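# Put one yellow sponge in each bench tote

## Task

Make every one of the three totes on the bench hold exactly one yellow sponge, with no sponge sticking out past a tote's rim. Any other yellow sponge must end up on top of the low shelf, where the spares are kept. The totes and the cartons under the bench must not be shifted or rotated. The robot must not fall over or finish leaning, and nothing may count as placed if it only stays there because the robot is holding it.

## Robot and tools

Robot: a TidyBot++, a four-caster mobile base 0.54 m long, 0.50 m wide and 0.38 m tall, carrying one seven-joint arm with a two-finger gripper. The shoulder sits 0.12 m ahead of the base centre, 0.68 m up. Cameras: base_camera (fixed on the base, looking forward) and wrist_camera (looks along the hand).

Frames: the base frame has its origin on the floor below the base centre, x forward, y left, z up. hand_pose is reported in this frame; it is the point between the finger pads, its z axis runs out along the fingers and its y axis is the closing direction. base_odometry is measured in the frame the base had when the scene began; it counts wheel rotation, so slip shows up as motion and drift of a few cm and degrees builds up. Heading is positive to the left, -3.142 to 3.142. base_tilt is in degrees, forward and right positive.

execute_actions: argument actions is a list holding one action or none (empty = just report state and images). An action may have base, joints, speeds.
- base: exactly one key, a relative move from where the base last reported itself: translate_m (metres, forward +, -2 to 2), strafe_m (metres, left +, -2 to 2) or rotate_rad (radians, counter-clockwise from above +, -6.3 to 6.3).
- joints: absolute target angles by name, radians. joint_1_rad any angle (whole arm about vertical; + is clockwise from above, opposite to heading). joint_2_rad shoulder, -2.249 to 2.249. joint_3_rad any angle. joint_4_rad elbow, -2.579 to 2.579. joint_5_rad any angle. joint_6_rad wrist, -2.099 to 2.099. joint_7_rad any angle (hand roll; hand down, + is counter-clockwise from above; at 1.57 fingers open left/right). gripper_pos is a scale 0 (open, about 85 mm gap) to 1 (closed, about 96-120 N per finger); gap is roughly 85 x (1 - gripper_pos) mm. Unbounded joints rotate the short way, so turn in steps below half a revolution.
- speeds: optional caps for this action only: translate_m and strafe_m 0.05 to 0.5 m/s, rotate_rad 0.1 to 1.57 rad/s (top of range is default). A base move needing more than 8.667 s is rejected; no action runs past 15 s.
- cameras: list of base_camera, wrist_camera or all; null/omitted means all, [] means none.
Bad keys or out-of-range numbers cause the whole call to be refused with no motion. Joints or base left out of an action may still be driving toward earlier targets.

Arm geometry: upper arm 0.42 m, forearm 0.31 m, hand 0.31 m to the hand point. With joint_1_rad 0, joint_3_rad 3.14, joint_5_rad 0 (close to the start), the arm moves in the base's x-z plane; segment tilt from vertical (forward +) is joint_2_rad, then joint_2_rad - joint_4_rad, then joint_2_rad - joint_4_rad - joint_6_rad. Reach ahead of the shoulder = sum of length x sin(tilt); height above it = sum of length x cos(tilt). From 3.14, raising joint_3_rad or joint_5_rad swings a forward-bent segment to the right. The arm starts folded, hand down, sticking out up to 0.08 m ahead of the base, elbow up to 1.15 m high. A downward hand reaches at most about 0.94 m above the floor, and only near the base. Closed fingertips extend ~20 mm beyond the hand point.

wait: seconds 0 to 10; no new command, returns the same report.
zoom_image: camera (base_camera or wrist_camera) and region [x0, y0, x1, y1] in pixels of that camera's latest full image, top-left origin, at most 504 x 504.
read_manual: section, only "licences"; gives URDF licence text, moves nothing.
finished_scene: scene, the integer number of the current scene; ends it permanently after the last command is held, and reports success.

Result lines: joint_positions (readings), hand_pose, base_odometry, base_tilt, motor_effort (percent of max, + toward higher joint value, peak of last action in brackets, with fixed offsets and noise), pictures (order of returned images). base_status/joint_status: done; off_target (stopped away from target, may still push); contact_stop or time_out (target dropped, holding). A blocked base pushes until it times out and may still claim done while short. joint command not followed plus cause: arm targets withheld, usually self-collision; the gripper still acts; withheld targets may be retried until fixed. on_its_own covers motion you did not command. ARM HIT = arm struck itself or the base hard; nothing prevents the arm from hitting the base. A gripper closed to 1 reading done means nothing is held; off_target means an object stopped it.

Accuracy: friction leaves joints slightly off and the hand a cm or two off (more when extended); resend each joint as last command + (wanted - read). hand_pose itself can be off; trust images. A held load makes the arm sag; never resend read angles while carrying.

Dangers: an arm caught above ~0.8 m while the base drives can tip the robot; sideways force on a raised hand can lift wheels; back away or retract to recover. Torque sensor limits: joints 1-4 104.5 N m (warning 56.7), joints 5-7 51.3 (warning 29.4); exceeding one freezes arm and gripper for 10 s. Holding loads heats motors: MOTOR HOT from 60 °C, OVER-TEMPERATURE FAULT at 75 °C with the arm sinking, joints then showing limit_stop_at_motor_heat (resend targets). The robot keeps holding its last command while you think. Avoid dropping, slamming or shoving sponges, bumping totes or cartons, and hard pushes; shorter robot motion is better.

Each tool is called after ">>>" in YAML: its name, and indented under it one key for each argument.

## Session

>>> execute_actions:
  actions: []

Scene clock: 0.00 s.
base_odometry: x=+0.000 y=+0.000 heading=+0.000 (m, m, rad; odometry frame)
base_tilt: forward=-0.6 right=-0.2 (deg)
base_status: not commanded
joint_positions: joint_1_rad=-0.037 joint_2_rad=-0.390 joint_3_rad=+3.134 joint_4_rad=-2.548 joint_5_rad=-0.009 joint_6_rad=-0.844 joint_7_rad=+1.570 gripper_pos=+0.000
joint_status: not commanded
motor_effort: joint_1_rad=+0 joint_2_rad=-1 joint_3_rad=+0 joint_4_rad=+16 joint_5_rad=+1 joint_6_rad=+1 joint_7_rad=-1 (%)
hand_pose: x=+0.2639 y=+0.0095 z=+0.5886 quat_wxyz=(-0.004, +0.997, +0.018, +0.070) (m; base frame)
pictures: base_camera, wrist_camera
Images, in order (width x height): base_camera 644x364, wrist_camera 644x476.

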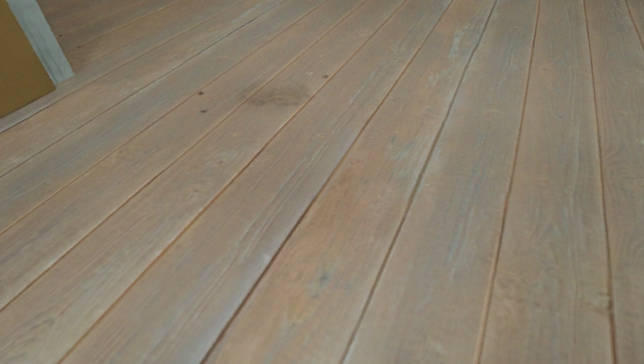

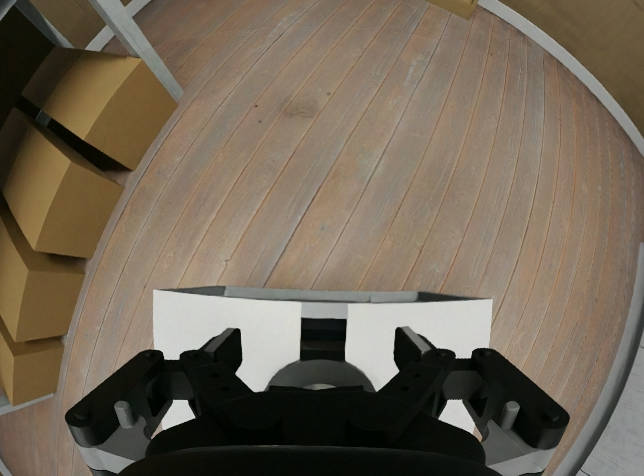

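>>> execute_actions:
  actions:
    - {"base":{"rotate_rad":-0.35},"joints":{"joint_1_rad":-1.4,"joint_2_rad":-0.3,"joint_4_rad":-1.4,"joint_6_rad":-1.0}}

>>> execute_actions:
  actions:
    - {"joints":{"joint_1_rad":0.3,"joint_6_rad":-0.7}}
  cameras: ["wrist_camera"]

Scene clock: 5.67 s.
base_odometry: x=+0.000 y=+0.000 heading=-0.349 (m, m, rad; odometry frame)
base_tilt: forward=-0.5 right=-0.2 (deg)
base_status: done
joint_positions: joint_1_rad=-1.384 joint_2_rad=-0.324 joint_3_rad=+3.134 joint_4_rad=-1.409 joint_5_rad=-0.009 joint_6_rad=-0.969 joint_7_rad=+1.570 gripper_pos=+0.000
joint_status: all done
motor_effort: joint_1_rad=+1(1) joint_2_rad=-8(8) joint_3_rad=+1(0) joint_4_rad=+23(23) joint_5_rad=+1(1) joint_6_rad=+8(8) joint_7_rad=-1(1) (%)
hand_pose: x=+0.1894 y=+0.4135 z=+1.0831 quat_wxyz=(-0.335, +0.657, +0.548, +0.395) (m; base frame)
pictures: base_camera, wrist_camera
Images, in order (width x height): base_camera 644x364, wrist_camera 644x476.

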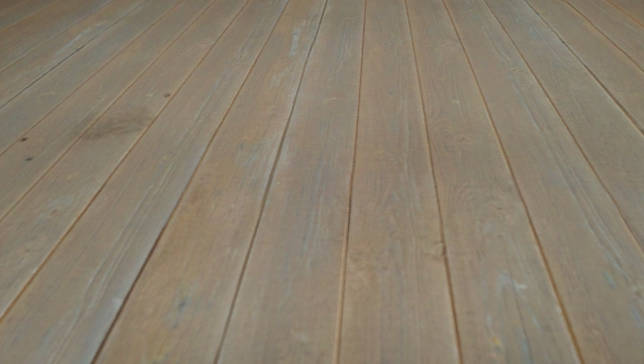

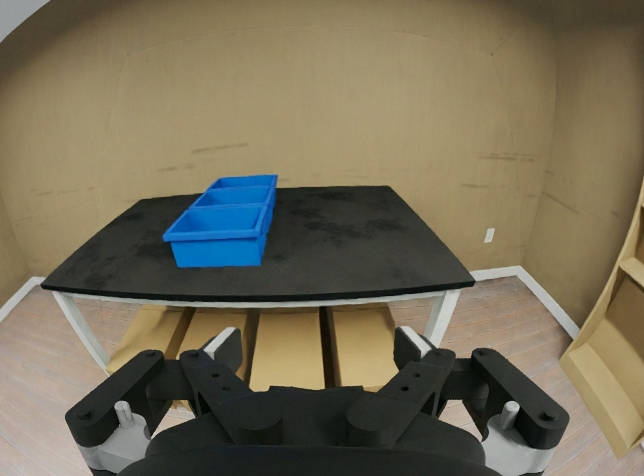

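Scene clock: 8.57 s.
base_odometry: x=+0.000 y=+0.000 heading=-0.349 (m, m, rad; odometry frame)
base_tilt: forward=-0.5 right=-0.2 (deg)
base_status: not commanded
joint_positions: joint_1_rad=+0.285 joint_2_rad=-0.320 joint_3_rad=+3.134 joint_4_rad=-1.409 joint_5_rad=-0.009 joint_6_rad=-0.731 joint_7_rad=+1.570 gripper_pos=+0.000
joint_status: all done
motor_effort: joint_1_rad=+0(0) joint_2_rad=-8(9) joint_3_rad=+1(2) joint_4_rad=+24(23) joint_5_rad=+1(1) joint_6_rad=+9(9) joint_7_rad=-1(1) (%)
hand_pose: x=+0.5510 y=-0.1188 z=+1.1500 quat_wxyz=(+0.081, +0.782, -0.110, +0.608) (m; base frame)
pictures: wrist_camera
Images, in order (width x height): wrist_camera 644x476.

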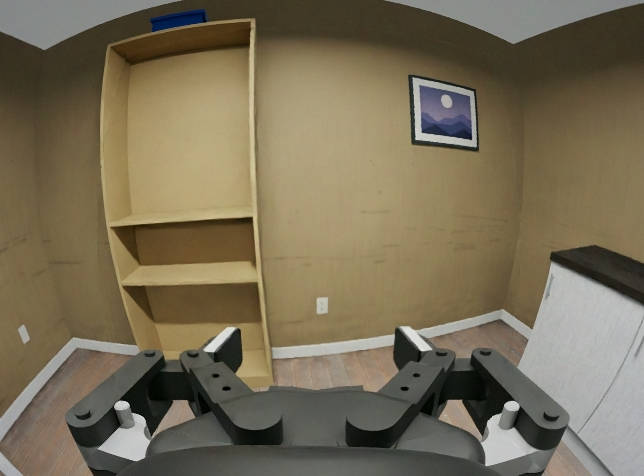

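>>> execute_actions:
  actions:
    - {"base":{"rotate_rad":1.571},"joints":{"joint_1_rad":0,"joint_2_rad":0.0,"joint_4_rad":-0.8,"joint_6_rad":-1.6}}

Scene clock: 17.07 s.
base_odometry: x=+0.000 y=+0.000 heading=+1.221 (m, m, rad; odometry frame)
base_tilt: forward=-0.6 right=-0.2 (deg)
base_status: done
joint_positions: joint_1_rad=+0.008 joint_2_rad=-0.003 joint_3_rad=+3.133 joint_4_rad=-0.815 joint_5_rad=-0.009 joint_6_rad=-1.569 joint_7_rad=+1.570 gripper_pos=+0.000
joint_status: all done
motor_effort: joint_1_rad=+0(2) joint_2_rad=-16(20) joint_3_rad=+0(2) joint_4_rad=+19(23) joint_5_rad=+1(3) joint_6_rad=+6(11) joint_7_rad=-1(1) (%)
hand_pose: x=+0.5603 y=+0.0048 z=+1.0936 quat_wxyz=(-0.005, +0.928, +0.002, +0.371) (m; base frame)
pictures: base_camera, wrist_camera
Images, in order (width x height): base_camera 644x364, wrist_camera 644x476.

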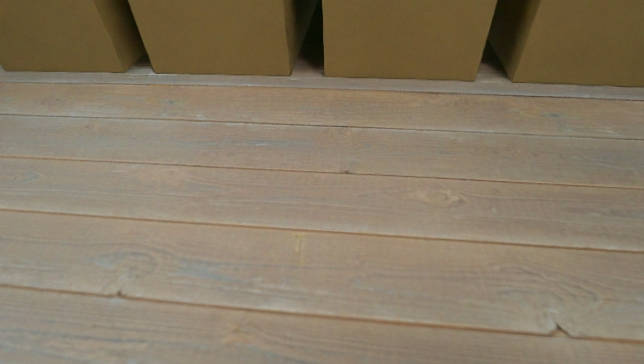

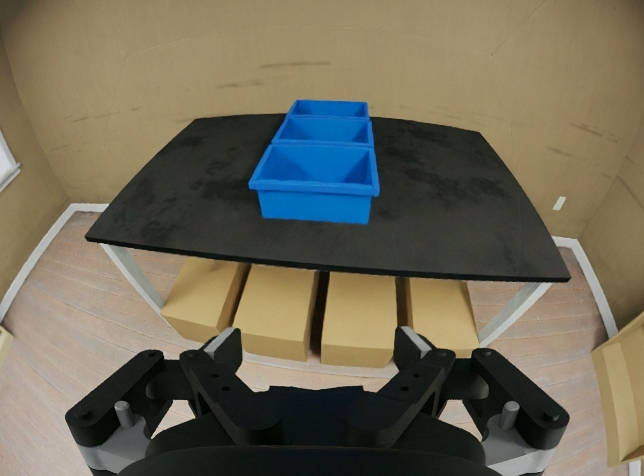

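>>> execute_actions:
  actions:
    - {"base":{"rotate_rad":-0.04}}
  cameras: []

>>> execute_actions:
  actions:
    - {"base":{"translate_m":0.4},"joints":{"joint_2_rad":0.15,"joint_4_rad":-0.5,"joint_6_rad":-1.9}}

Scene clock: 21.07 s.
base_odometry: x=+0.000 y=+0.000 heading=+1.181 (m, m, rad; odometry frame)
base_tilt: forward=-0.7 right=-0.2 (deg)
base_status: done
joint_positions: joint_1_rad=+0.007 joint_2_rad=-0.003 joint_3_rad=+3.135 joint_4_rad=-0.814 joint_5_rad=-0.009 joint_6_rad=-1.569 joint_7_rad=+1.570 gripper_pos=+0.000
joint_status: not commanded
motor_effort: joint_1_rad=+1(1) joint_2_rad=-16(17) joint_3_rad=+0(2) joint_4_rad=+19(19) joint_5_rad=+1(0) joint_6_rad=+6(7) joint_7_rad=-1(1) (%)
hand_pose: x=+0.5604 y=+0.0039 z=+1.0936 quat_wxyz=(-0.004, +0.928, +0.001, +0.371) (m; base frame)
pictures: none
No camera images: the call's "cameras" was empty. Leave "cameras" out to get every camera's image.

Scene clock: 23.23 s.
base_odometry: x=+0.151 y=+0.370 heading=+1.182 (m, m, rad; odometry frame)
base_tilt: forward=-0.6 right=-0.1 (deg)
base_status: done
joint_positions: joint_1_rad=+0.007 joint_2_rad=+0.152 joint_3_rad=+3.135 joint_4_rad=-0.511 joint_5_rad=-0.009 joint_6_rad=-1.869 joint_7_rad=+1.570 gripper_pos=+0.000
joint_status: all done
motor_effort: joint_1_rad=+0(0) joint_2_rad=-21(23) joint_3_rad=+0(0) joint_4_rad=+16(19) joint_5_rad=+2(1) joint_6_rad=+6(7) joint_7_rad=-1(1) (%)
hand_pose: x=+0.5543 y=+0.0033 z=+1.0904 quat_wxyz=(-0.004, +0.954, +0.002, +0.300) (m; base frame)
pictures: base_camera, wrist_camera
Images, in order (width x height): base_camera 644x364, wrist_camera 644x476.

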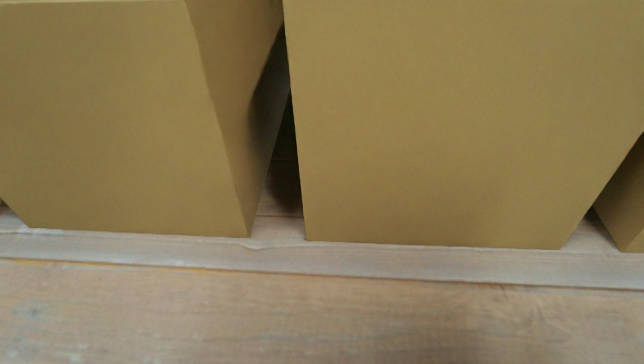

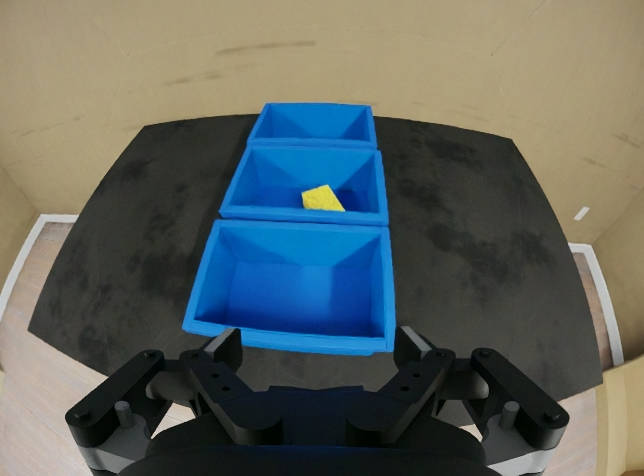

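>>> execute_actions:
  actions:
    - {"base":{"translate_m":-0.55}}
  cameras: []

>>> execute_actions:
  actions:
    - {"base":{"rotate_rad":1.571},"joints":{"joint_2_rad":0.0,"joint_4_rad":-1.2,"joint_6_rad":-1.3}}

Scene clock: 30.87 s.
base_odometry: x=-0.057 y=-0.139 heading=+1.183 (m, m, rad; odometry frame)
base_tilt: forward=-0.6 right=-0.3 (deg)
base_status: done
joint_positions: joint_1_rad=+0.007 joint_2_rad=+0.146 joint_3_rad=+3.135 joint_4_rad=-0.508 joint_5_rad=-0.009 joint_6_rad=-1.872 joint_7_rad=+1.570 gripper_pos=+0.000
joint_status: not commanded
motor_effort: joint_1_rad=+1(2) joint_2_rad=-18(24) joint_3_rad=+0(1) joint_4_rad=+14(17) joint_5_rad=+1(2) joint_6_rad=+5(6) joint_7_rad=-1(1) (%)
hand_pose: x=+0.5509 y=+0.0034 z=+1.0936 quat_wxyz=(-0.004, +0.953, +0.002, +0.303) (m; base frame)
pictures: none
No camera images: the call's "cameras" was empty. Leave "cameras" out to get every camera's image.

Scene clock: 33.20 s.
base_odometry: x=-0.057 y=-0.139 heading=+2.753 (m, m, rad; odometry frame)
base_tilt: forward=-0.6 right=-0.2 (deg)
base_status: done
joint_positions: joint_1_rad=+0.000 joint_2_rad=+0.021 joint_3_rad=+3.132 joint_4_rad=-1.190 joint_5_rad=-0.009 joint_6_rad=-1.329 joint_7_rad=+1.570 gripper_pos=+0.000
joint_status: all done
motor_effort: joint_1_rad=+0(3) joint_2_rad=-20(26) joint_3_rad=+0(3) joint_4_rad=+21(23) joint_5_rad=+1(3) joint_6_rad=+5(5) joint_7_rad=-1(1) (%)
hand_pose: x=+0.5981 y=+0.0091 z=+0.9565 quat_wxyz=(-0.006, +0.955, +0.005, +0.296) (m; base frame)
pictures: base_camera, wrist_camera
Images, in order (width x height): base_camera 644x364, wrist_camera 644x476.

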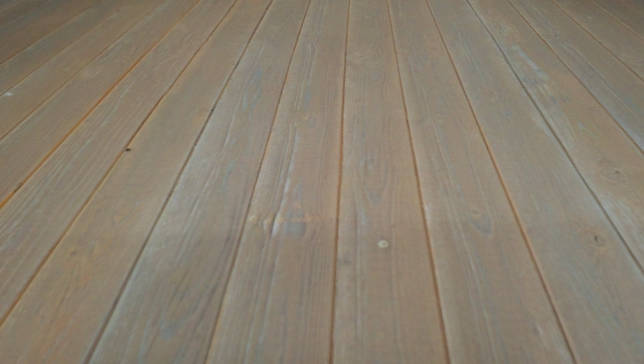

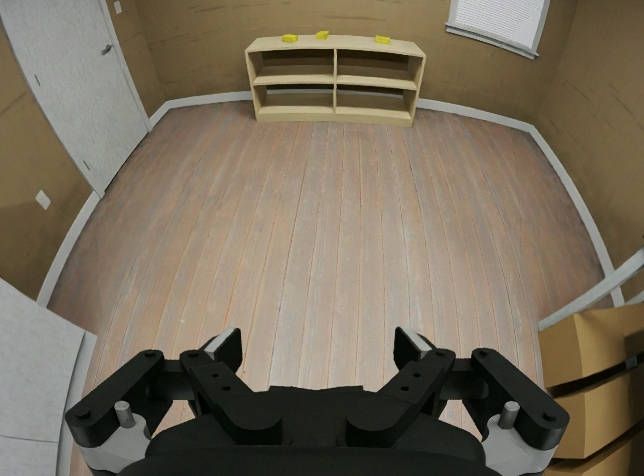

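>>> execute_actions:
  actions:
    - {"base":{"translate_m":1.45},"joints":{"joint_2_rad":0.3,"joint_4_rad":-1.3,"joint_6_rad":-1.54}}

Scene clock: 39.57 s.
base_odometry: x=-1.400 y=+0.409 heading=+2.754 (m, m, rad; odometry frame)
base_tilt: forward=-0.6 right=-0.2 (deg)
base_status: done
joint_positions: joint_1_rad=+0.000 joint_2_rad=+0.300 joint_3_rad=+3.132 joint_4_rad=-1.299 joint_5_rad=-0.009 joint_6_rad=-1.512 joint_7_rad=+1.570 gripper_pos=+0.000
joint_status: all done
motor_effort: joint_1_rad=+0(1) joint_2_rad=-28(32) joint_3_rad=+0(1) joint_4_rad=+20(22) joint_5_rad=+1(2) joint_6_rad=+1(7) joint_7_rad=-1(1) (%)
hand_pose: x=+0.5671 y=+0.0085 z=+0.7639 quat_wxyz=(-0.006, +1.000, +0.004, +0.015) (m; base frame)
pictures: base_camera, wrist_camera
Images, in order (width x height): base_camera 644x364, wrist_camera 644x476.

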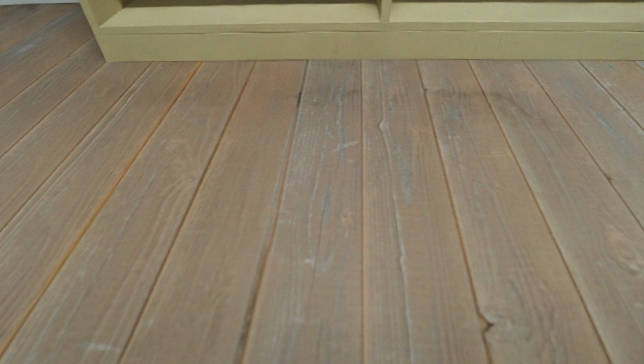

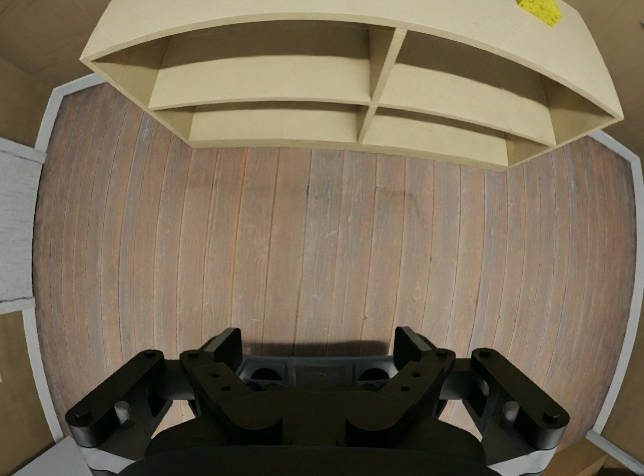

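>>> execute_actions:
  actions:
    - {"base":{"translate_m":0.42}}

Scene clock: 43.77 s.
base_odometry: x=-1.789 y=+0.567 heading=+2.755 (m, m, rad; odometry frame)
base_tilt: forward=-0.5 right=-0.2 (deg)
base_status: done
joint_positions: joint_1_rad=+0.000 joint_2_rad=+0.302 joint_3_rad=+3.132 joint_4_rad=-1.299 joint_5_rad=-0.009 joint_6_rad=-1.515 joint_7_rad=+1.570 gripper_pos=+0.000
joint_status: not commanded
motor_effort: joint_1_rad=+1(2) joint_2_rad=-28(32) joint_3_rad=+0(1) joint_4_rad=+19(20) joint_5_rad=+1(0) joint_6_rad=+1(1) joint_7_rad=-1(1) (%)
hand_pose: x=+0.5662 y=+0.0084 z=+0.7630 quat_wxyz=(-0.006, +1.000, +0.004, +0.013) (m; base frame)
pictures: base_camera, wrist_camera
Images, in order (width x height): base_camera 644x364, wrist_camera 644x476.

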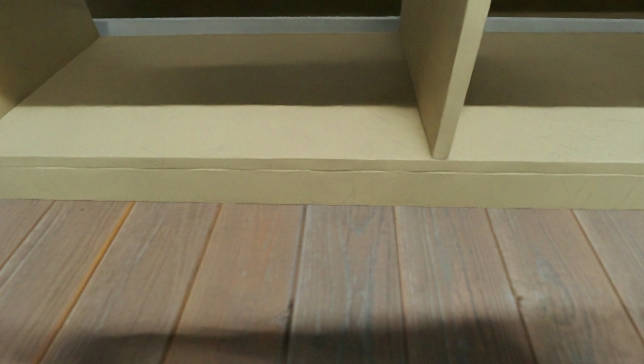

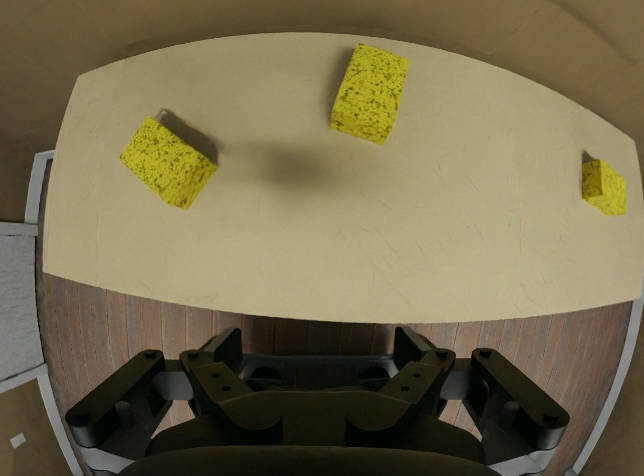

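>>> execute_actions:
  actions:
    - {"base":{"strafe_m":-0.065},"joints":{"joint_7_rad":1.32}}
  cameras: []

>>> execute_actions:
  actions:
    - {"base":{"translate_m":0.19},"joints":{"joint_2_rad":0.4,"joint_4_rad":-1.35,"joint_6_rad":-1.4}}

Scene clock: 47.90 s.
base_odometry: x=-1.764 y=+0.627 heading=+2.755 (m, m, rad; odometry frame)
base_tilt: forward=-0.6 right=-0.1 (deg)
base_status: done
joint_positions: joint_1_rad=+0.003 joint_2_rad=+0.302 joint_3_rad=+3.134 joint_4_rad=-1.299 joint_5_rad=-0.009 joint_6_rad=-1.515 joint_7_rad=+1.341 gripper_pos=+0.000
joint_status: all done
motor_effort: joint_1_rad=+0(4) joint_2_rad=-28(29) joint_3_rad=-1(2) joint_4_rad=+20(20) joint_5_rad=+1(3) joint_6_rad=+1(1) joint_7_rad=-1(1) (%)
hand_pose: x=+0.5662 y=+0.0059 z=+0.7630 quat_wxyz=(-0.007, +0.994, -0.113, +0.012) (m; base frame)
pictures: none
No camera images: the call's "cameras" was empty. Leave "cameras" out to get every camera's image.

Scene clock: 49.50 s.
base_odometry: x=-1.941 y=+0.699 heading=+2.755 (m, m, rad; odometry frame)
base_tilt: forward=-0.6 right=-0.1 (deg)
base_status: done
joint_positions: joint_1_rad=+0.003 joint_2_rad=+0.397 joint_3_rad=+3.134 joint_4_rad=-1.342 joint_5_rad=-0.009 joint_6_rad=-1.425 joint_7_rad=+1.341 gripper_pos=+0.000
joint_status: all done
motor_effort: joint_1_rad=+1(1) joint_2_rad=-31(35) joint_3_rad=+0(1) joint_4_rad=+19(22) joint_5_rad=+1(2) joint_6_rad=+0(2) joint_7_rad=-1(1) (%)
hand_pose: x=+0.5844 y=+0.0059 z=+0.7062 quat_wxyz=(-0.005, +0.993, -0.113, -0.012) (m; base frame)
pictures: base_camera, wrist_camera
Images, in order (width x height): base_camera 644x364, wrist_camera 644x476.

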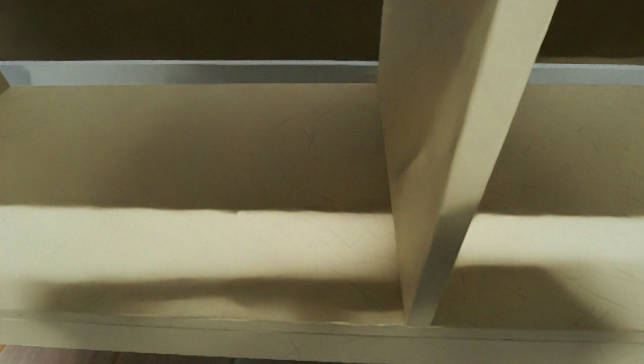

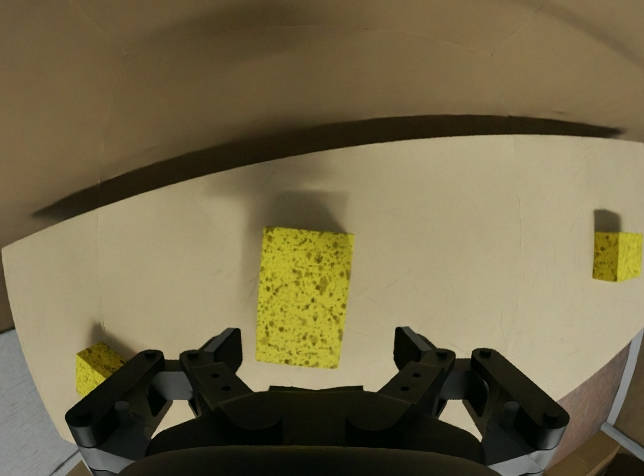

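>>> execute_actions:
  actions:
    - {"base":{"strafe_m":0.017},"joints":{"joint_7_rad":1.23}}
  cameras: []

>>> execute_actions:
  actions:
    - {"joints":{"joint_2_rad":0.445,"joint_4_rad":-1.54,"joint_6_rad":-1.14}}
  cameras: ["wrist_camera"]

Scene clock: 56.30 s.
base_odometry: x=-1.947 y=+0.683 heading=+2.754 (m, m, rad; odometry frame)
base_tilt: forward=-0.6 right=-0.1 (deg)
base_status: done
joint_positions: joint_1_rad=-0.001 joint_2_rad=+0.397 joint_3_rad=+3.134 joint_4_rad=-1.342 joint_5_rad=-0.009 joint_6_rad=-1.425 joint_7_rad=+1.266 gripper_pos=+0.000
joint_status: all done
motor_effort: joint_1_rad=+1(3) joint_2_rad=-30(32) joint_3_rad=+0(2) joint_4_rad=+18(18) joint_5_rad=+1(1) joint_6_rad=+0(1) joint_7_rad=-1(1) (%)
hand_pose: x=+0.5844 y=+0.0079 z=+0.7062 quat_wxyz=(-0.004, +0.989, -0.148, -0.012) (m; base frame)
pictures: none
No camera images: the call's "cameras" was empty. Leave "cameras" out to get every camera's image.

Scene clock: 57.47 s.
base_odometry: x=-1.947 y=+0.683 heading=+2.754 (m, m, rad; odometry frame)
base_tilt: forward=-0.6 right=-0.1 (deg)
base_status: not commanded
joint_positions: joint_1_rad=-0.001 joint_2_rad=+0.432 joint_3_rad=+3.134 joint_4_rad=-1.534 joint_5_rad=-0.009 joint_6_rad=-1.169 joint_7_rad=+1.266 gripper_pos=+0.000
joint_status: all done
motor_effort: joint_1_rad=+0(0) joint_2_rad=-31(34) joint_3_rad=+0(0) joint_4_rad=+19(20) joint_5_rad=+1(1) joint_6_rad=+1(0) joint_7_rad=-1(1) (%)
hand_pose: x=+0.5874 y=+0.0080 z=+0.6316 quat_wxyz=(-0.006, +0.989, -0.149, +0.002) (m; base frame)
pictures: wrist_camera
Images, in order (width x height): wrist_camera 644x476.

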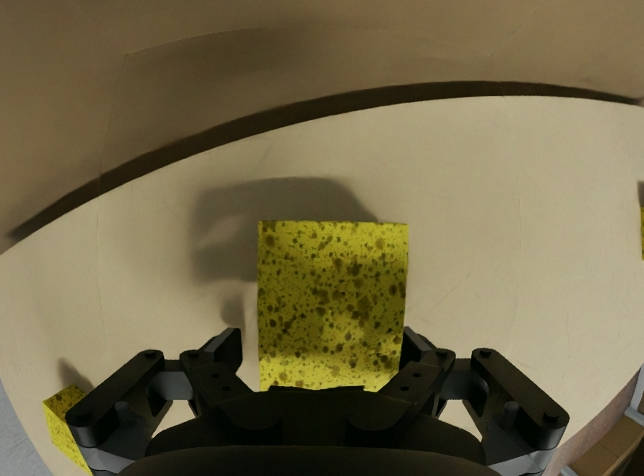

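>>> execute_actions:
  actions:
    - {"joints":{"gripper_pos":1}}
  cameras: []

>>> execute_actions:
  actions:
    - {"joints":{"joint_2_rad":0.1,"joint_4_rad":-1.25,"joint_6_rad":-1.75}}
  cameras: []

>>> execute_actions:
  actions:
    - {"base":{"translate_m":-2.0},"joints":{"joint_2_rad":0.1,"joint_4_rad":-0.9,"joint_6_rad":-1.5,"joint_7_rad":0}}
  cameras: []

>>> execute_actions:
  actions:
    - {"base":{"rotate_rad":-1.571}}
  cameras: []

>>> execute_actions:
  actions:
    - {"base":{"translate_m":0.53},"joints":{"joint_2_rad":0.3,"joint_4_rad":-0.6,"joint_6_rad":-1.4}}

Scene clock: 64.20 s.
base_odometry: x=-1.947 y=+0.683 heading=+2.754 (m, m, rad; odometry frame)
base_tilt: forward=-0.7 right=-0.2 (deg)
base_status: not commanded
joint_positions: joint_1_rad=-0.001 joint_2_rad=+0.430 joint_3_rad=+3.134 joint_4_rad=-1.532 joint_5_rad=-0.009 joint_6_rad=-1.168 joint_7_rad=+1.266 gripper_pos=+0.391
joint_status: gripper_pos off_target (ended at +0.391, target +1.000)
motor_effort: joint_1_rad=+0(0) joint_2_rad=-28(32) joint_3_rad=+0(0) joint_4_rad=+15(18) joint_5_rad=+1(2) joint_6_rad=-1(3) joint_7_rad=-1(1) (%)
hand_pose: x=+0.5885 y=+0.0080 z=+0.6332 quat_wxyz=(-0.007, +0.989, -0.149, +0.005) (m; base frame)
pictures: none
No camera images: the call's "cameras" was empty. Leave "cameras" out to get every camera's image.

Scene clock: 65.67 s.
base_odometry: x=-1.947 y=+0.683 heading=+2.754 (m, m, rad; odometry frame)
base_tilt: forward=-0.6 right=-0.1 (deg)
base_status: not commanded
joint_positions: joint_1_rad=-0.001 joint_2_rad=+0.096 joint_3_rad=+3.134 joint_4_rad=-1.255 joint_5_rad=-0.009 joint_6_rad=-1.726 joint_7_rad=+1.266 gripper_pos=+0.391
joint_status: all done
motor_effort: joint_1_rad=+0(0) joint_2_rad=-20(34) joint_3_rad=+0(0) joint_4_rad=+20(20) joint_5_rad=+1(1) joint_6_rad=+1(2) joint_7_rad=-1(1) (%)
hand_pose: x=+0.4861 y=+0.0073 z=+0.8585 quat_wxyz=(-0.010, +0.989, -0.146, +0.031) (m; base frame)
pictures: none
No camera images: the call's "cameras" was empty. Leave "cameras" out to get every camera's image.

Scene clock: 71.03 s.
base_odometry: x=-0.095 y=-0.072 heading=+2.754 (m, m, rad; odometry frame)
base_tilt: forward=-0.6 right=-0.2 (deg)
base_status: done
joint_positions: joint_1_rad=-0.001 joint_2_rad=+0.098 joint_3_rad=+3.134 joint_4_rad=-0.907 joint_5_rad=-0.009 joint_6_rad=-1.528 joint_7_rad=+0.034 gripper_pos=+0.391
joint_status: all done
motor_effort: joint_1_rad=+0(2) joint_2_rad=-20(25) joint_3_rad=+0(1) joint_4_rad=+20(21) joint_5_rad=+2(2) joint_6_rad=+6(6) joint_7_rad=-1(1) (%)
hand_pose: x=+0.6035 y=+0.0082 z=+1.0135 quat_wxyz=(-0.213, +0.690, -0.659, +0.211) (m; base frame)
pictures: none
No camera images: the call's "cameras" was empty. Leave "cameras" out to get every camera's image.

Scene clock: 73.37 s.
base_odometry: x=-0.095 y=-0.072 heading=+1.185 (m, m, rad; odometry frame)
base_tilt: forward=-0.6 right=-0.1 (deg)
base_status: done
joint_positions: joint_1_rad=+0.003 joint_2_rad=+0.099 joint_3_rad=+3.138 joint_4_rad=-0.907 joint_5_rad=-0.009 joint_6_rad=-1.525 joint_7_rad=+0.034 gripper_pos=+0.391
joint_status: not commanded
motor_effort: joint_1_rad=+1(4) joint_2_rad=-21(25) joint_3_rad=+0(3) joint_4_rad=+19(21) joint_5_rad=+2(3) joint_6_rad=+6(6) joint_7_rad=-1(1) (%)
hand_pose: x=+0.6045 y=+0.0044 z=+1.0136 quat_wxyz=(-0.212, +0.687, -0.662, +0.213) (m; base frame)
pictures: none
No camera images: the call's "cameras" was empty. Leave "cameras" out to get every camera's image.

Scene clock: 75.80 s.
base_odometry: x=+0.105 y=+0.419 heading=+1.184 (m, m, rad; odometry frame)
base_tilt: forward=-0.5 right=-0.2 (deg)
base_status: done
joint_positions: joint_1_rad=+0.003 joint_2_rad=+0.298 joint_3_rad=+3.138 joint_4_rad=-0.612 joint_5_rad=-0.009 joint_6_rad=-1.427 joint_7_rad=+0.034 gripper_pos=+0.391
joint_status: all done
motor_effort: joint_1_rad=+1(2) joint_2_rad=-30(31) joint_3_rad=+0(1) joint_4_rad=+20(22) joint_5_rad=+2(2) joint_6_rad=+6(7) joint_7_rad=-1(1) (%)
hand_pose: x=+0.7152 y=+0.0041 z=+1.0611 quat_wxyz=(-0.276, +0.662, -0.639, +0.278) (m; base frame)
pictures: base_camera, wrist_camera
Images, in order (width x height): base_camera 644x364, wrist_camera 644x476.

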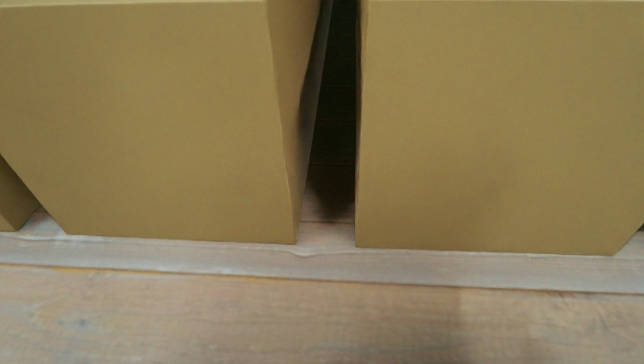

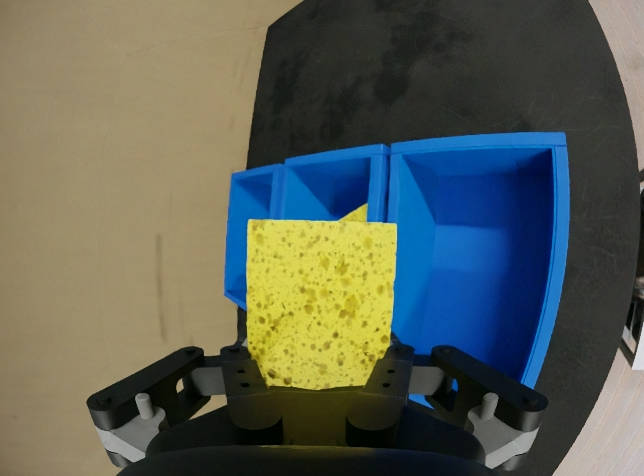

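>>> execute_actions:
  actions:
    - {"base":{"translate_m":0.14},"joints":{"joint_1_rad":0.04,"joint_2_rad":0.63,"joint_4_rad":-0.5,"joint_6_rad":-0.95},"speeds":{"translate_m":0.1}}

Scene clock: 80.60 s.
base_odometry: x=+0.158 y=+0.549 heading=+1.183 (m, m, rad; odometry frame)
base_tilt: forward=-0.5 right=-0.3 (deg)
base_status: done
joint_positions: joint_1_rad=+0.023 joint_2_rad=+0.640 joint_3_rad=+3.138 joint_4_rad=-0.513 joint_5_rad=-0.009 joint_6_rad=-0.979 joint_7_rad=+0.034 gripper_pos=+0.391
joint_status: all done
motor_effort: joint_1_rad=+0(2) joint_2_rad=-42(47) joint_3_rad=+0(1) joint_4_rad=+22(25) joint_5_rad=+1(2) joint_6_rad=+8(8) joint_7_rad=-1(1) (%)
hand_pose: x=+0.9210 y=-0.0127 z=+0.9814 quat_wxyz=(-0.337, +0.623, -0.615, +0.347) (m; base frame)
pictures: base_camera, wrist_camera
Images, in order (width x height): base_camera 644x364, wrist_camera 644x476.

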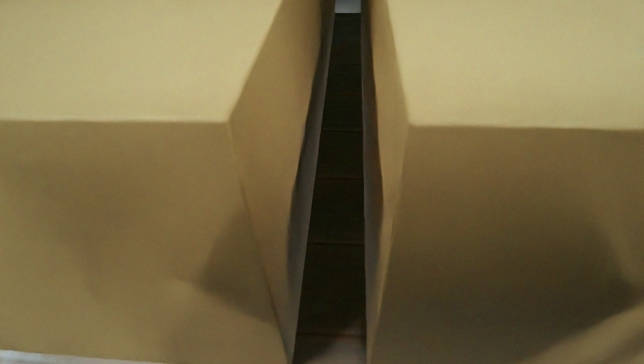

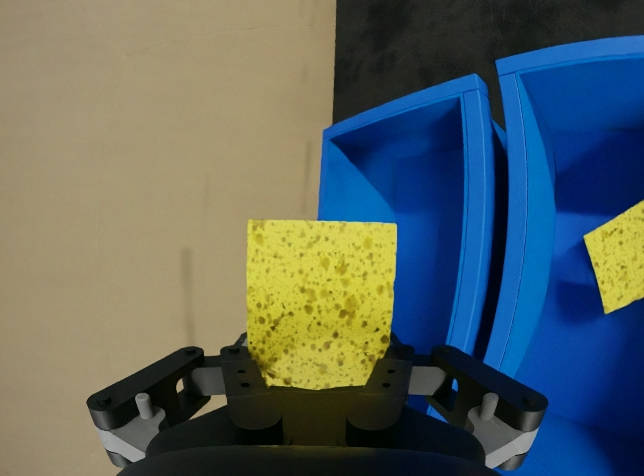

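Similar to before. Lower to the same release pose.

>>> execute_actions:
  actions:
    - {"joints":{"joint_2_rad":0.74,"joint_4_rad":-0.47,"joint_6_rad":-1.07}}

Scene clock: 83.17 s.
base_odometry: x=+0.158 y=+0.549 heading=+1.183 (m, m, rad; odometry frame)
base_tilt: forward=-0.6 right=-0.2 (deg)
base_status: not commanded
joint_positions: joint_1_rad=+0.023 joint_2_rad=+0.730 joint_3_rad=+3.138 joint_4_rad=-0.473 joint_5_rad=-0.009 joint_6_rad=-1.043 joint_7_rad=+0.034 gripper_pos=+0.393
joint_status: all done
motor_effort: joint_1_rad=+0(0) joint_2_rad=-44(47) joint_3_rad=+0(1) joint_4_rad=+22(25) joint_5_rad=+1(1) joint_6_rad=+8(7) joint_7_rad=-1(1) (%)
hand_pose: x=+0.9358 y=-0.0131 z=+0.9140 quat_wxyz=(-0.302, +0.641, -0.634, +0.310) (m; base frame)
pictures: base_camera, wrist_camera
Images, in order (width x height): base_camera 644x364, wrist_camera 644x476.

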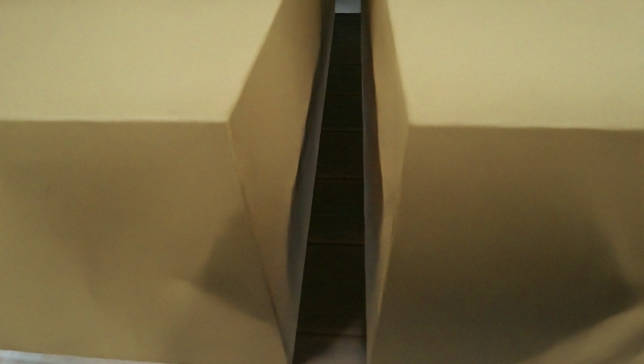

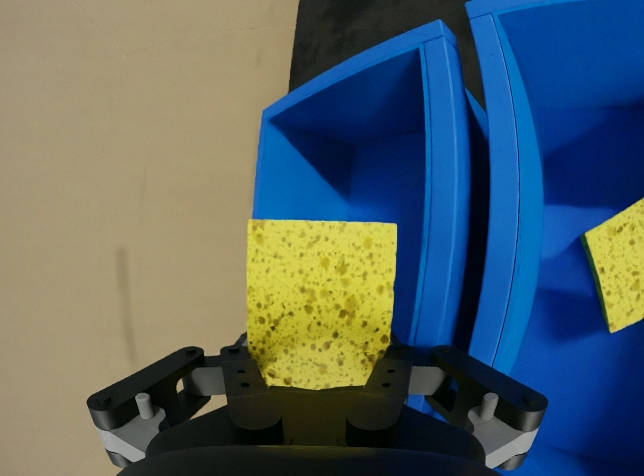

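>>> execute_actions:
  actions:
    - {"base":{"translate_m":0.015},"speeds":{"translate_m":0.05}}
  cameras: []

>>> execute_actions:
  actions:
    - {"joints":{"gripper_pos":0.22}}
  cameras: []

>>> execute_actions:
  actions:
    - {"joints":{"joint_2_rad":0.5,"joint_4_rad":-0.4,"joint_6_rad":-1.3}}
  cameras: ["wrist_camera"]

Scene clock: 86.60 s.
base_odometry: x=+0.164 y=+0.563 heading=+1.182 (m, m, rad; odometry frame)
base_tilt: forward=-0.5 right=-0.2 (deg)
base_status: done
joint_positions: joint_1_rad=+0.024 joint_2_rad=+0.731 joint_3_rad=+3.138 joint_4_rad=-0.473 joint_5_rad=-0.009 joint_6_rad=-1.043 joint_7_rad=+0.034 gripper_pos=+0.393
joint_status: not commanded
motor_effort: joint_1_rad=+0(3) joint_2_rad=-45(47) joint_3_rad=+0(1) joint_4_rad=+23(23) joint_5_rad=+2(2) joint_6_rad=+7(7) joint_7_rad=-1(1) (%)
hand_pose: x=+0.9360 y=-0.0142 z=+0.9133 quat_wxyz=(-0.302, +0.641, -0.634, +0.310) (m; base frame)
pictures: none
No camera images: the call's "cameras" was empty. Leave "cameras" out to get every camera's image.

Scene clock: 87.57 s.
base_odometry: x=+0.164 y=+0.563 heading=+1.182 (m, m, rad; odometry frame)
base_tilt: forward=-0.5 right=-0.2 (deg)
base_status: not commanded
joint_positions: joint_1_rad=+0.024 joint_2_rad=+0.731 joint_3_rad=+3.138 joint_4_rad=-0.468 joint_5_rad=-0.009 joint_6_rad=-1.043 joint_7_rad=+0.034 gripper_pos=+0.220
joint_status: all done
motor_effort: joint_1_rad=+1(0) joint_2_rad=-42(46) joint_3_rad=+0(0) joint_4_rad=+21(23) joint_5_rad=+1(1) joint_6_rad=+7(7) joint_7_rad=-1(1) (%)
hand_pose: x=+0.9363 y=-0.0142 z=+0.9163 quat_wxyz=(-0.303, +0.640, -0.633, +0.312) (m; base frame)
pictures: none
No camera images: the call's "cameras" was empty. Leave "cameras" out to get every camera's image.

Scene clock: 89.20 s.
base_odometry: x=+0.164 y=+0.563 heading=+1.182 (m, m, rad; odometry frame)
base_tilt: forward=-0.6 right=-0.3 (deg)
base_status: not commanded
joint_positions: joint_1_rad=+0.024 joint_2_rad=+0.492 joint_3_rad=+3.138 joint_4_rad=-0.397 joint_5_rad=-0.009 joint_6_rad=-1.269 joint_7_rad=+0.034 gripper_pos=+0.220
joint_status: all done
motor_effort: joint_1_rad=+0(0) joint_2_rad=-35(49) joint_3_rad=+0(1) joint_4_rad=+20(24) joint_5_rad=+1(1) joint_6_rad=+8(8) joint_7_rad=-1(1) (%)
hand_pose: x=+0.8207 y=-0.0112 z=+1.0785 quat_wxyz=(-0.329, +0.628, -0.619, +0.339) (m; base frame)
pictures: wrist_camera
Images, in order (width x height): wrist_camera 644x476.

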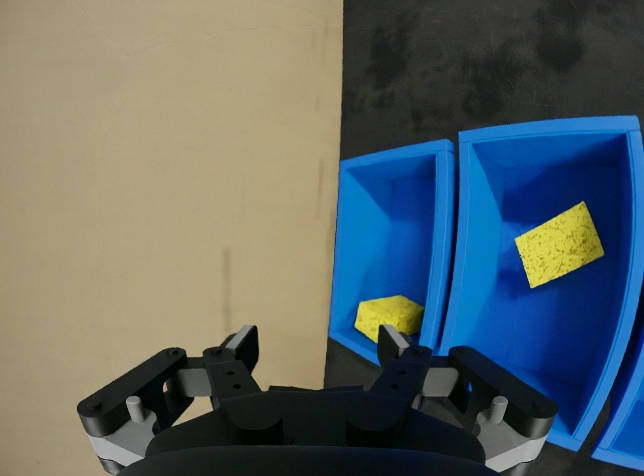

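>>> execute_actions:
  actions:
    - {"base":{"translate_m":-0.93},"joints":{"joint_1_rad":0,"joint_2_rad":0.1,"joint_4_rad":-1.0,"joint_6_rad":-1.9}}
  cameras: []

>>> execute_actions:
  actions:
    - {"base":{"rotate_rad":1.571},"joints":{"joint_2_rad":0.3,"joint_4_rad":-1.3,"joint_6_rad":-1.54,"joint_7_rad":1.57,"gripper_pos":0}}
  cameras: []

>>> execute_actions:
  actions:
    - {"base":{"translate_m":1.8}}

Scene clock: 97.77 s.
base_odometry: x=-0.190 y=-0.298 heading=+1.181 (m, m, rad; odometry frame)
base_tilt: forward=-0.7 right=-0.2 (deg)
base_status: done
joint_positions: joint_1_rad=+0.019 joint_2_rad=+0.106 joint_3_rad=+3.138 joint_4_rad=-0.988 joint_5_rad=-0.009 joint_6_rad=-1.874 joint_7_rad=+0.034 gripper_pos=+0.220
joint_status: all done
motor_effort: joint_1_rad=+0(4) joint_2_rad=-19(40) joint_3_rad=+0(2) joint_4_rad=+18(21) joint_5_rad=+1(2) joint_6_rad=+3(7) joint_7_rad=-1(1) (%)
hand_pose: x=+0.4965 y=-0.0017 z=+0.9376 quat_wxyz=(-0.063, +0.712, -0.697, +0.059) (m; base frame)
pictures: none
No camera images: the call's "cameras" was empty. Leave "cameras" out to get every camera's image.

Scene clock: 100.10 s.
base_odometry: x=-0.190 y=-0.298 heading=+2.751 (m, m, rad; odometry frame)
base_tilt: forward=-0.6 right=-0.2 (deg)
base_status: done
joint_positions: joint_1_rad=+0.000 joint_2_rad=+0.292 joint_3_rad=+3.133 joint_4_rad=-1.292 joint_5_rad=-0.009 joint_6_rad=-1.566 joint_7_rad=+1.546 gripper_pos=+0.000
joint_status: all done
motor_effort: joint_1_rad=+1(3) joint_2_rad=-28(30) joint_3_rad=+1(2) joint_4_rad=+19(20) joint_5_rad=+2(0) joint_6_rad=+0(3) joint_7_rad=-1(0) (%)
hand_pose: x=+0.5519 y=+0.0073 z=+0.7694 quat_wxyz=(-0.006, +1.000, -0.009, -0.004) (m; base frame)
pictures: none
No camera images: the call's "cameras" was empty. Leave "cameras" out to get every camera's image.

Scene clock: 105.07 s.
base_odometry: x=-1.855 y=+0.385 heading=+2.752 (m, m, rad; odometry frame)
base_tilt: forward=-0.5 right=-0.2 (deg)
base_status: done
joint_positions: joint_1_rad=+0.000 joint_2_rad=+0.293 joint_3_rad=+3.133 joint_4_rad=-1.293 joint_5_rad=-0.009 joint_6_rad=-1.564 joint_7_rad=+1.546 gripper_pos=+0.000
joint_status: not commanded
motor_effort: joint_1_rad=+0(2) joint_2_rad=-28(31) joint_3_rad=+0(1) joint_4_rad=+19(21) joint_5_rad=+1(1) joint_6_rad=+1(2) joint_7_rad=-1(1) (%)
hand_pose: x=+0.5521 y=+0.0073 z=+0.7685 quat_wxyz=(-0.006, +1.000, -0.009, -0.004) (m; base frame)
pictures: base_camera, wrist_camera
Images, in order (width x height): base_camera 644x364, wrist_camera 644x476.

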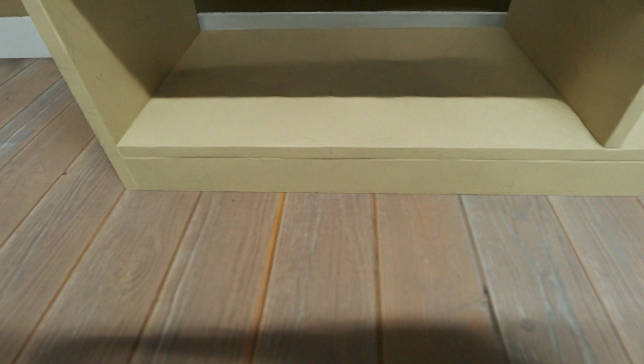

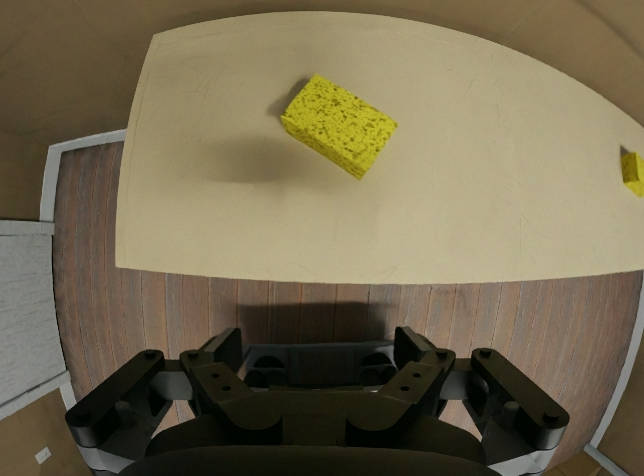

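>>> execute_actions:
  actions:
    - {"base":{"translate_m":0.16},"joints":{"joint_7_rad":-0.53}}
  cameras: []

>>> execute_actions:
  actions:
    - {"base":{"strafe_m":-0.022},"joints":{"joint_2_rad":0.4,"joint_4_rad":-1.35,"joint_6_rad":-1.4}}
  cameras: ["wrist_camera"]

Scene clock: 110.30 s.
base_odometry: x=-2.004 y=+0.445 heading=+2.753 (m, m, rad; odometry frame)
base_tilt: forward=-0.6 right=-0.2 (deg)
base_status: done
joint_positions: joint_1_rad=+0.000 joint_2_rad=+0.299 joint_3_rad=+3.133 joint_4_rad=-1.293 joint_5_rad=-0.009 joint_6_rad=-1.563 joint_7_rad=-0.509 gripper_pos=+0.000
joint_status: all done
motor_effort: joint_1_rad=+1(1) joint_2_rad=-28(32) joint_3_rad=+0(1) joint_4_rad=+19(20) joint_5_rad=+1(1) joint_6_rad=+1(2) joint_7_rad=-1(1) (%)
hand_pose: x=+0.5526 y=+0.0073 z=+0.7661 quat_wxyz=(+0.003, +0.509, -0.860, -0.008) (m; base frame)
pictures: none
No camera images: the call's "cameras" was empty. Leave "cameras" out to get every camera's image.

Scene clock: 111.30 s.
base_odometry: x=-1.996 y=+0.466 heading=+2.754 (m, m, rad; odometry frame)
base_tilt: forward=-0.5 right=-0.2 (deg)
base_status: done
joint_positions: joint_1_rad=+0.003 joint_2_rad=+0.396 joint_3_rad=+3.134 joint_4_rad=-1.342 joint_5_rad=-0.009 joint_6_rad=-1.425 joint_7_rad=-0.509 gripper_pos=+0.000
joint_status: all done
motor_effort: joint_1_rad=+1(4) joint_2_rad=-30(34) joint_3_rad=+0(2) joint_4_rad=+18(19) joint_5_rad=+2(3) joint_6_rad=+0(0) joint_7_rad=-1(1) (%)
hand_pose: x=+0.5844 y=+0.0062 z=+0.7065 quat_wxyz=(+0.006, +0.508, -0.862, -0.011) (m; base frame)
pictures: wrist_camera
Images, in order (width x height): wrist_camera 644x476.

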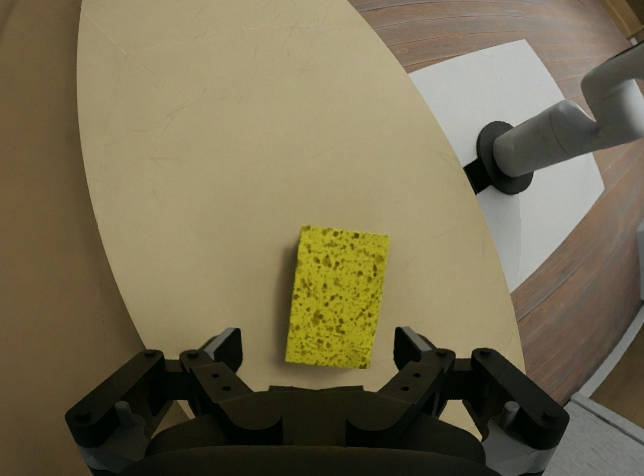

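>>> execute_actions:
  actions:
    - {"base":{"translate_m":-0.02},"joints":{"joint_7_rad":-0.64}}
  cameras: []

>>> execute_actions:
  actions:
    - {"joints":{"joint_2_rad":0.445,"joint_4_rad":-1.54,"joint_6_rad":-1.14}}
  cameras: ["wrist_camera"]

Scene clock: 119.87 s.
base_odometry: x=-1.977 y=+0.458 heading=+2.754 (m, m, rad; odometry frame)
base_tilt: forward=-0.6 right=-0.1 (deg)
base_status: done
joint_positions: joint_1_rad=+0.003 joint_2_rad=+0.396 joint_3_rad=+3.134 joint_4_rad=-1.343 joint_5_rad=-0.009 joint_6_rad=-1.424 joint_7_rad=-0.607 gripper_pos=+0.000
joint_status: all done
motor_effort: joint_1_rad=+1(2) joint_2_rad=-29(34) joint_3_rad=+0(1) joint_4_rad=+18(20) joint_5_rad=+2(2) joint_6_rad=+0(1) joint_7_rad=-1(1) (%)
hand_pose: x=+0.5843 y=+0.0062 z=+0.7062 quat_wxyz=(+0.007, +0.465, -0.885, -0.010) (m; base frame)
pictures: none
No camera images: the call's "cameras" was empty. Leave "cameras" out to get every camera's image.

Scene clock: 121.03 s.
base_odometry: x=-1.977 y=+0.458 heading=+2.754 (m, m, rad; odometry frame)
base_tilt: forward=-0.6 right=-0.1 (deg)
base_status: not commanded
joint_positions: joint_1_rad=+0.003 joint_2_rad=+0.432 joint_3_rad=+3.134 joint_4_rad=-1.534 joint_5_rad=-0.009 joint_6_rad=-1.169 joint_7_rad=-0.607 gripper_pos=+0.000
joint_status: all done
motor_effort: joint_1_rad=+0(0) joint_2_rad=-31(33) joint_3_rad=+0(0) joint_4_rad=+17(19) joint_5_rad=+1(2) joint_6_rad=+0(0) joint_7_rad=-1(1) (%)
hand_pose: x=+0.5874 y=+0.0062 z=+0.6316 quat_wxyz=(-0.006, +0.464, -0.886, -0.004) (m; base frame)
pictures: wrist_camera
Images, in order (width x height): wrist_camera 644x476.

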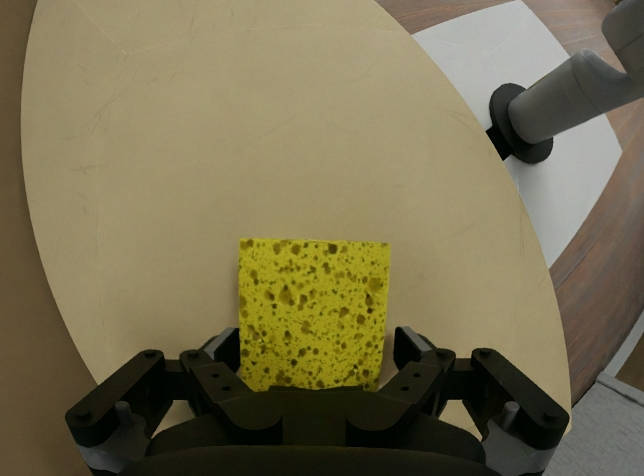

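>>> execute_actions:
  actions:
    - {"joints":{"gripper_pos":1}}
  cameras: []

>>> execute_actions:
  actions:
    - {"joints":{"joint_2_rad":0.1,"joint_4_rad":-1.25,"joint_6_rad":-1.75}}
  cameras: []

>>> execute_actions:
  actions:
    - {"base":{"translate_m":-1.98},"joints":{"joint_2_rad":0.1,"joint_4_rad":-0.9,"joint_6_rad":-1.5,"joint_7_rad":0}}
  cameras: []

>>> execute_actions:
  actions:
    - {"base":{"rotate_rad":-1.571}}
  cameras: []

>>> execute_actions:
  actions:
    - {"base":{"translate_m":0.68},"joints":{"joint_2_rad":0.35,"joint_4_rad":-0.62,"joint_6_rad":-1.45}}

Scene clock: 128.97 s.
base_odometry: x=-1.977 y=+0.458 heading=+2.754 (m, m, rad; odometry frame)
base_tilt: forward=-0.7 right=-0.2 (deg)
base_status: not commanded
joint_positions: joint_1_rad=+0.003 joint_2_rad=+0.431 joint_3_rad=+3.134 joint_4_rad=-1.532 joint_5_rad=-0.009 joint_6_rad=-1.168 joint_7_rad=-0.607 gripper_pos=+0.378
joint_status: gripper_pos off_target (ended at +0.378, target +1.000)
motor_effort: joint_1_rad=+0(1) joint_2_rad=-28(32) joint_3_rad=+0(0) joint_4_rad=+15(17) joint_5_rad=+1(2) joint_6_rad=+1(3) joint_7_rad=-1(1) (%)
hand_pose: x=+0.5884 y=+0.0062 z=+0.6329 quat_wxyz=(-0.007, +0.464, -0.886, -0.003) (m; base frame)
pictures: none
No camera images: the call's "cameras" was empty. Leave "cameras" out to get every camera's image.

Scene clock: 130.43 s.
base_odometry: x=-1.977 y=+0.458 heading=+2.754 (m, m, rad; odometry frame)
base_tilt: forward=-0.6 right=-0.2 (deg)
base_status: not commanded
joint_positions: joint_1_rad=+0.003 joint_2_rad=+0.096 joint_3_rad=+3.134 joint_4_rad=-1.255 joint_5_rad=-0.009 joint_6_rad=-1.726 joint_7_rad=-0.607 gripper_pos=+0.378
joint_status: all done
motor_effort: joint_1_rad=+0(0) joint_2_rad=-20(34) joint_3_rad=+0(0) joint_4_rad=+19(21) joint_5_rad=+2(2) joint_6_rad=+1(2) joint_7_rad=-1(1) (%)
hand_pose: x=+0.4861 y=+0.0059 z=+0.8583 quat_wxyz=(-0.031, +0.466, -0.884, +0.010) (m; base frame)
pictures: none
No camera images: the call's "cameras" was empty. Leave "cameras" out to get every camera's image.

Scene clock: 135.67 s.
base_odometry: x=-0.144 y=-0.290 heading=+2.754 (m, m, rad; odometry frame)
base_tilt: forward=-0.6 right=-0.2 (deg)
base_status: done
joint_positions: joint_1_rad=+0.003 joint_2_rad=+0.099 joint_3_rad=+3.134 joint_4_rad=-0.908 joint_5_rad=-0.009 joint_6_rad=-1.529 joint_7_rad=-0.041 gripper_pos=+0.379
joint_status: all done
motor_effort: joint_1_rad=+0(1) joint_2_rad=-20(25) joint_3_rad=+0(1) joint_4_rad=+19(21) joint_5_rad=+2(1) joint_6_rad=+6(6) joint_7_rad=-1(1) (%)
hand_pose: x=+0.6034 y=+0.0064 z=+1.0124 quat_wxyz=(-0.219, +0.663, -0.686, +0.202) (m; base frame)
pictures: none
No camera images: the call's "cameras" was empty. Leave "cameras" out to get every camera's image.

Scene clock: 138.00 s.
base_odometry: x=-0.144 y=-0.290 heading=+1.184 (m, m, rad; odometry frame)
base_tilt: forward=-0.6 right=-0.2 (deg)
base_status: done
joint_positions: joint_1_rad=+0.005 joint_2_rad=+0.100 joint_3_rad=+3.138 joint_4_rad=-0.908 joint_5_rad=-0.009 joint_6_rad=-1.525 joint_7_rad=-0.041 gripper_pos=+0.379
joint_status: not commanded
motor_effort: joint_1_rad=+1(3) joint_2_rad=-21(25) joint_3_rad=+0(3) joint_4_rad=+20(20) joint_5_rad=+1(3) joint_6_rad=+5(6) joint_7_rad=-1(1) (%)
hand_pose: x=+0.6046 y=+0.0034 z=+1.0127 quat_wxyz=(-0.219, +0.661, -0.688, +0.204) (m; base frame)
pictures: none
No camera images: the call's "cameras" was empty. Leave "cameras" out to get every camera's image.

Scene clock: 140.73 s.
base_odometry: x=+0.114 y=+0.339 heading=+1.183 (m, m, rad; odometry frame)
base_tilt: forward=-0.6 right=-0.3 (deg)
base_status: done
joint_positions: joint_1_rad=+0.005 joint_2_rad=+0.345 joint_3_rad=+3.138 joint_4_rad=-0.632 joint_5_rad=-0.009 joint_6_rad=-1.477 joint_7_rad=-0.041 gripper_pos=+0.379
joint_status: all done
motor_effort: joint_1_rad=+0(0) joint_2_rad=-32(34) joint_3_rad=+0(1) joint_4_rad=+21(21) joint_5_rad=+1(2) joint_6_rad=+5(7) joint_7_rad=-1(1) (%)
hand_pose: x=+0.7194 y=+0.0029 z=+1.0130 quat_wxyz=(-0.246, +0.652, -0.679, +0.230) (m; base frame)
pictures: base_camera, wrist_camera
Images, in order (width x height): base_camera 644x364, wrist_camera 644x476.

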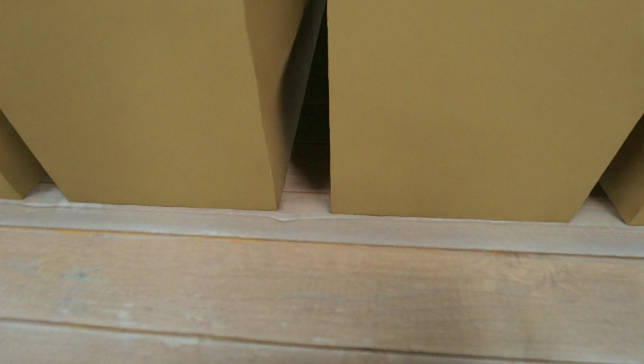

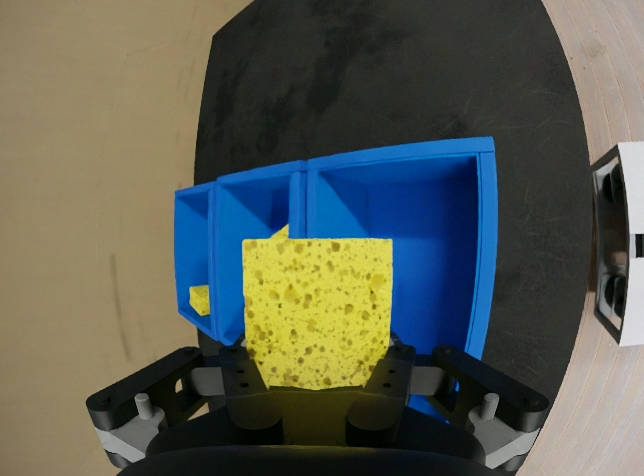

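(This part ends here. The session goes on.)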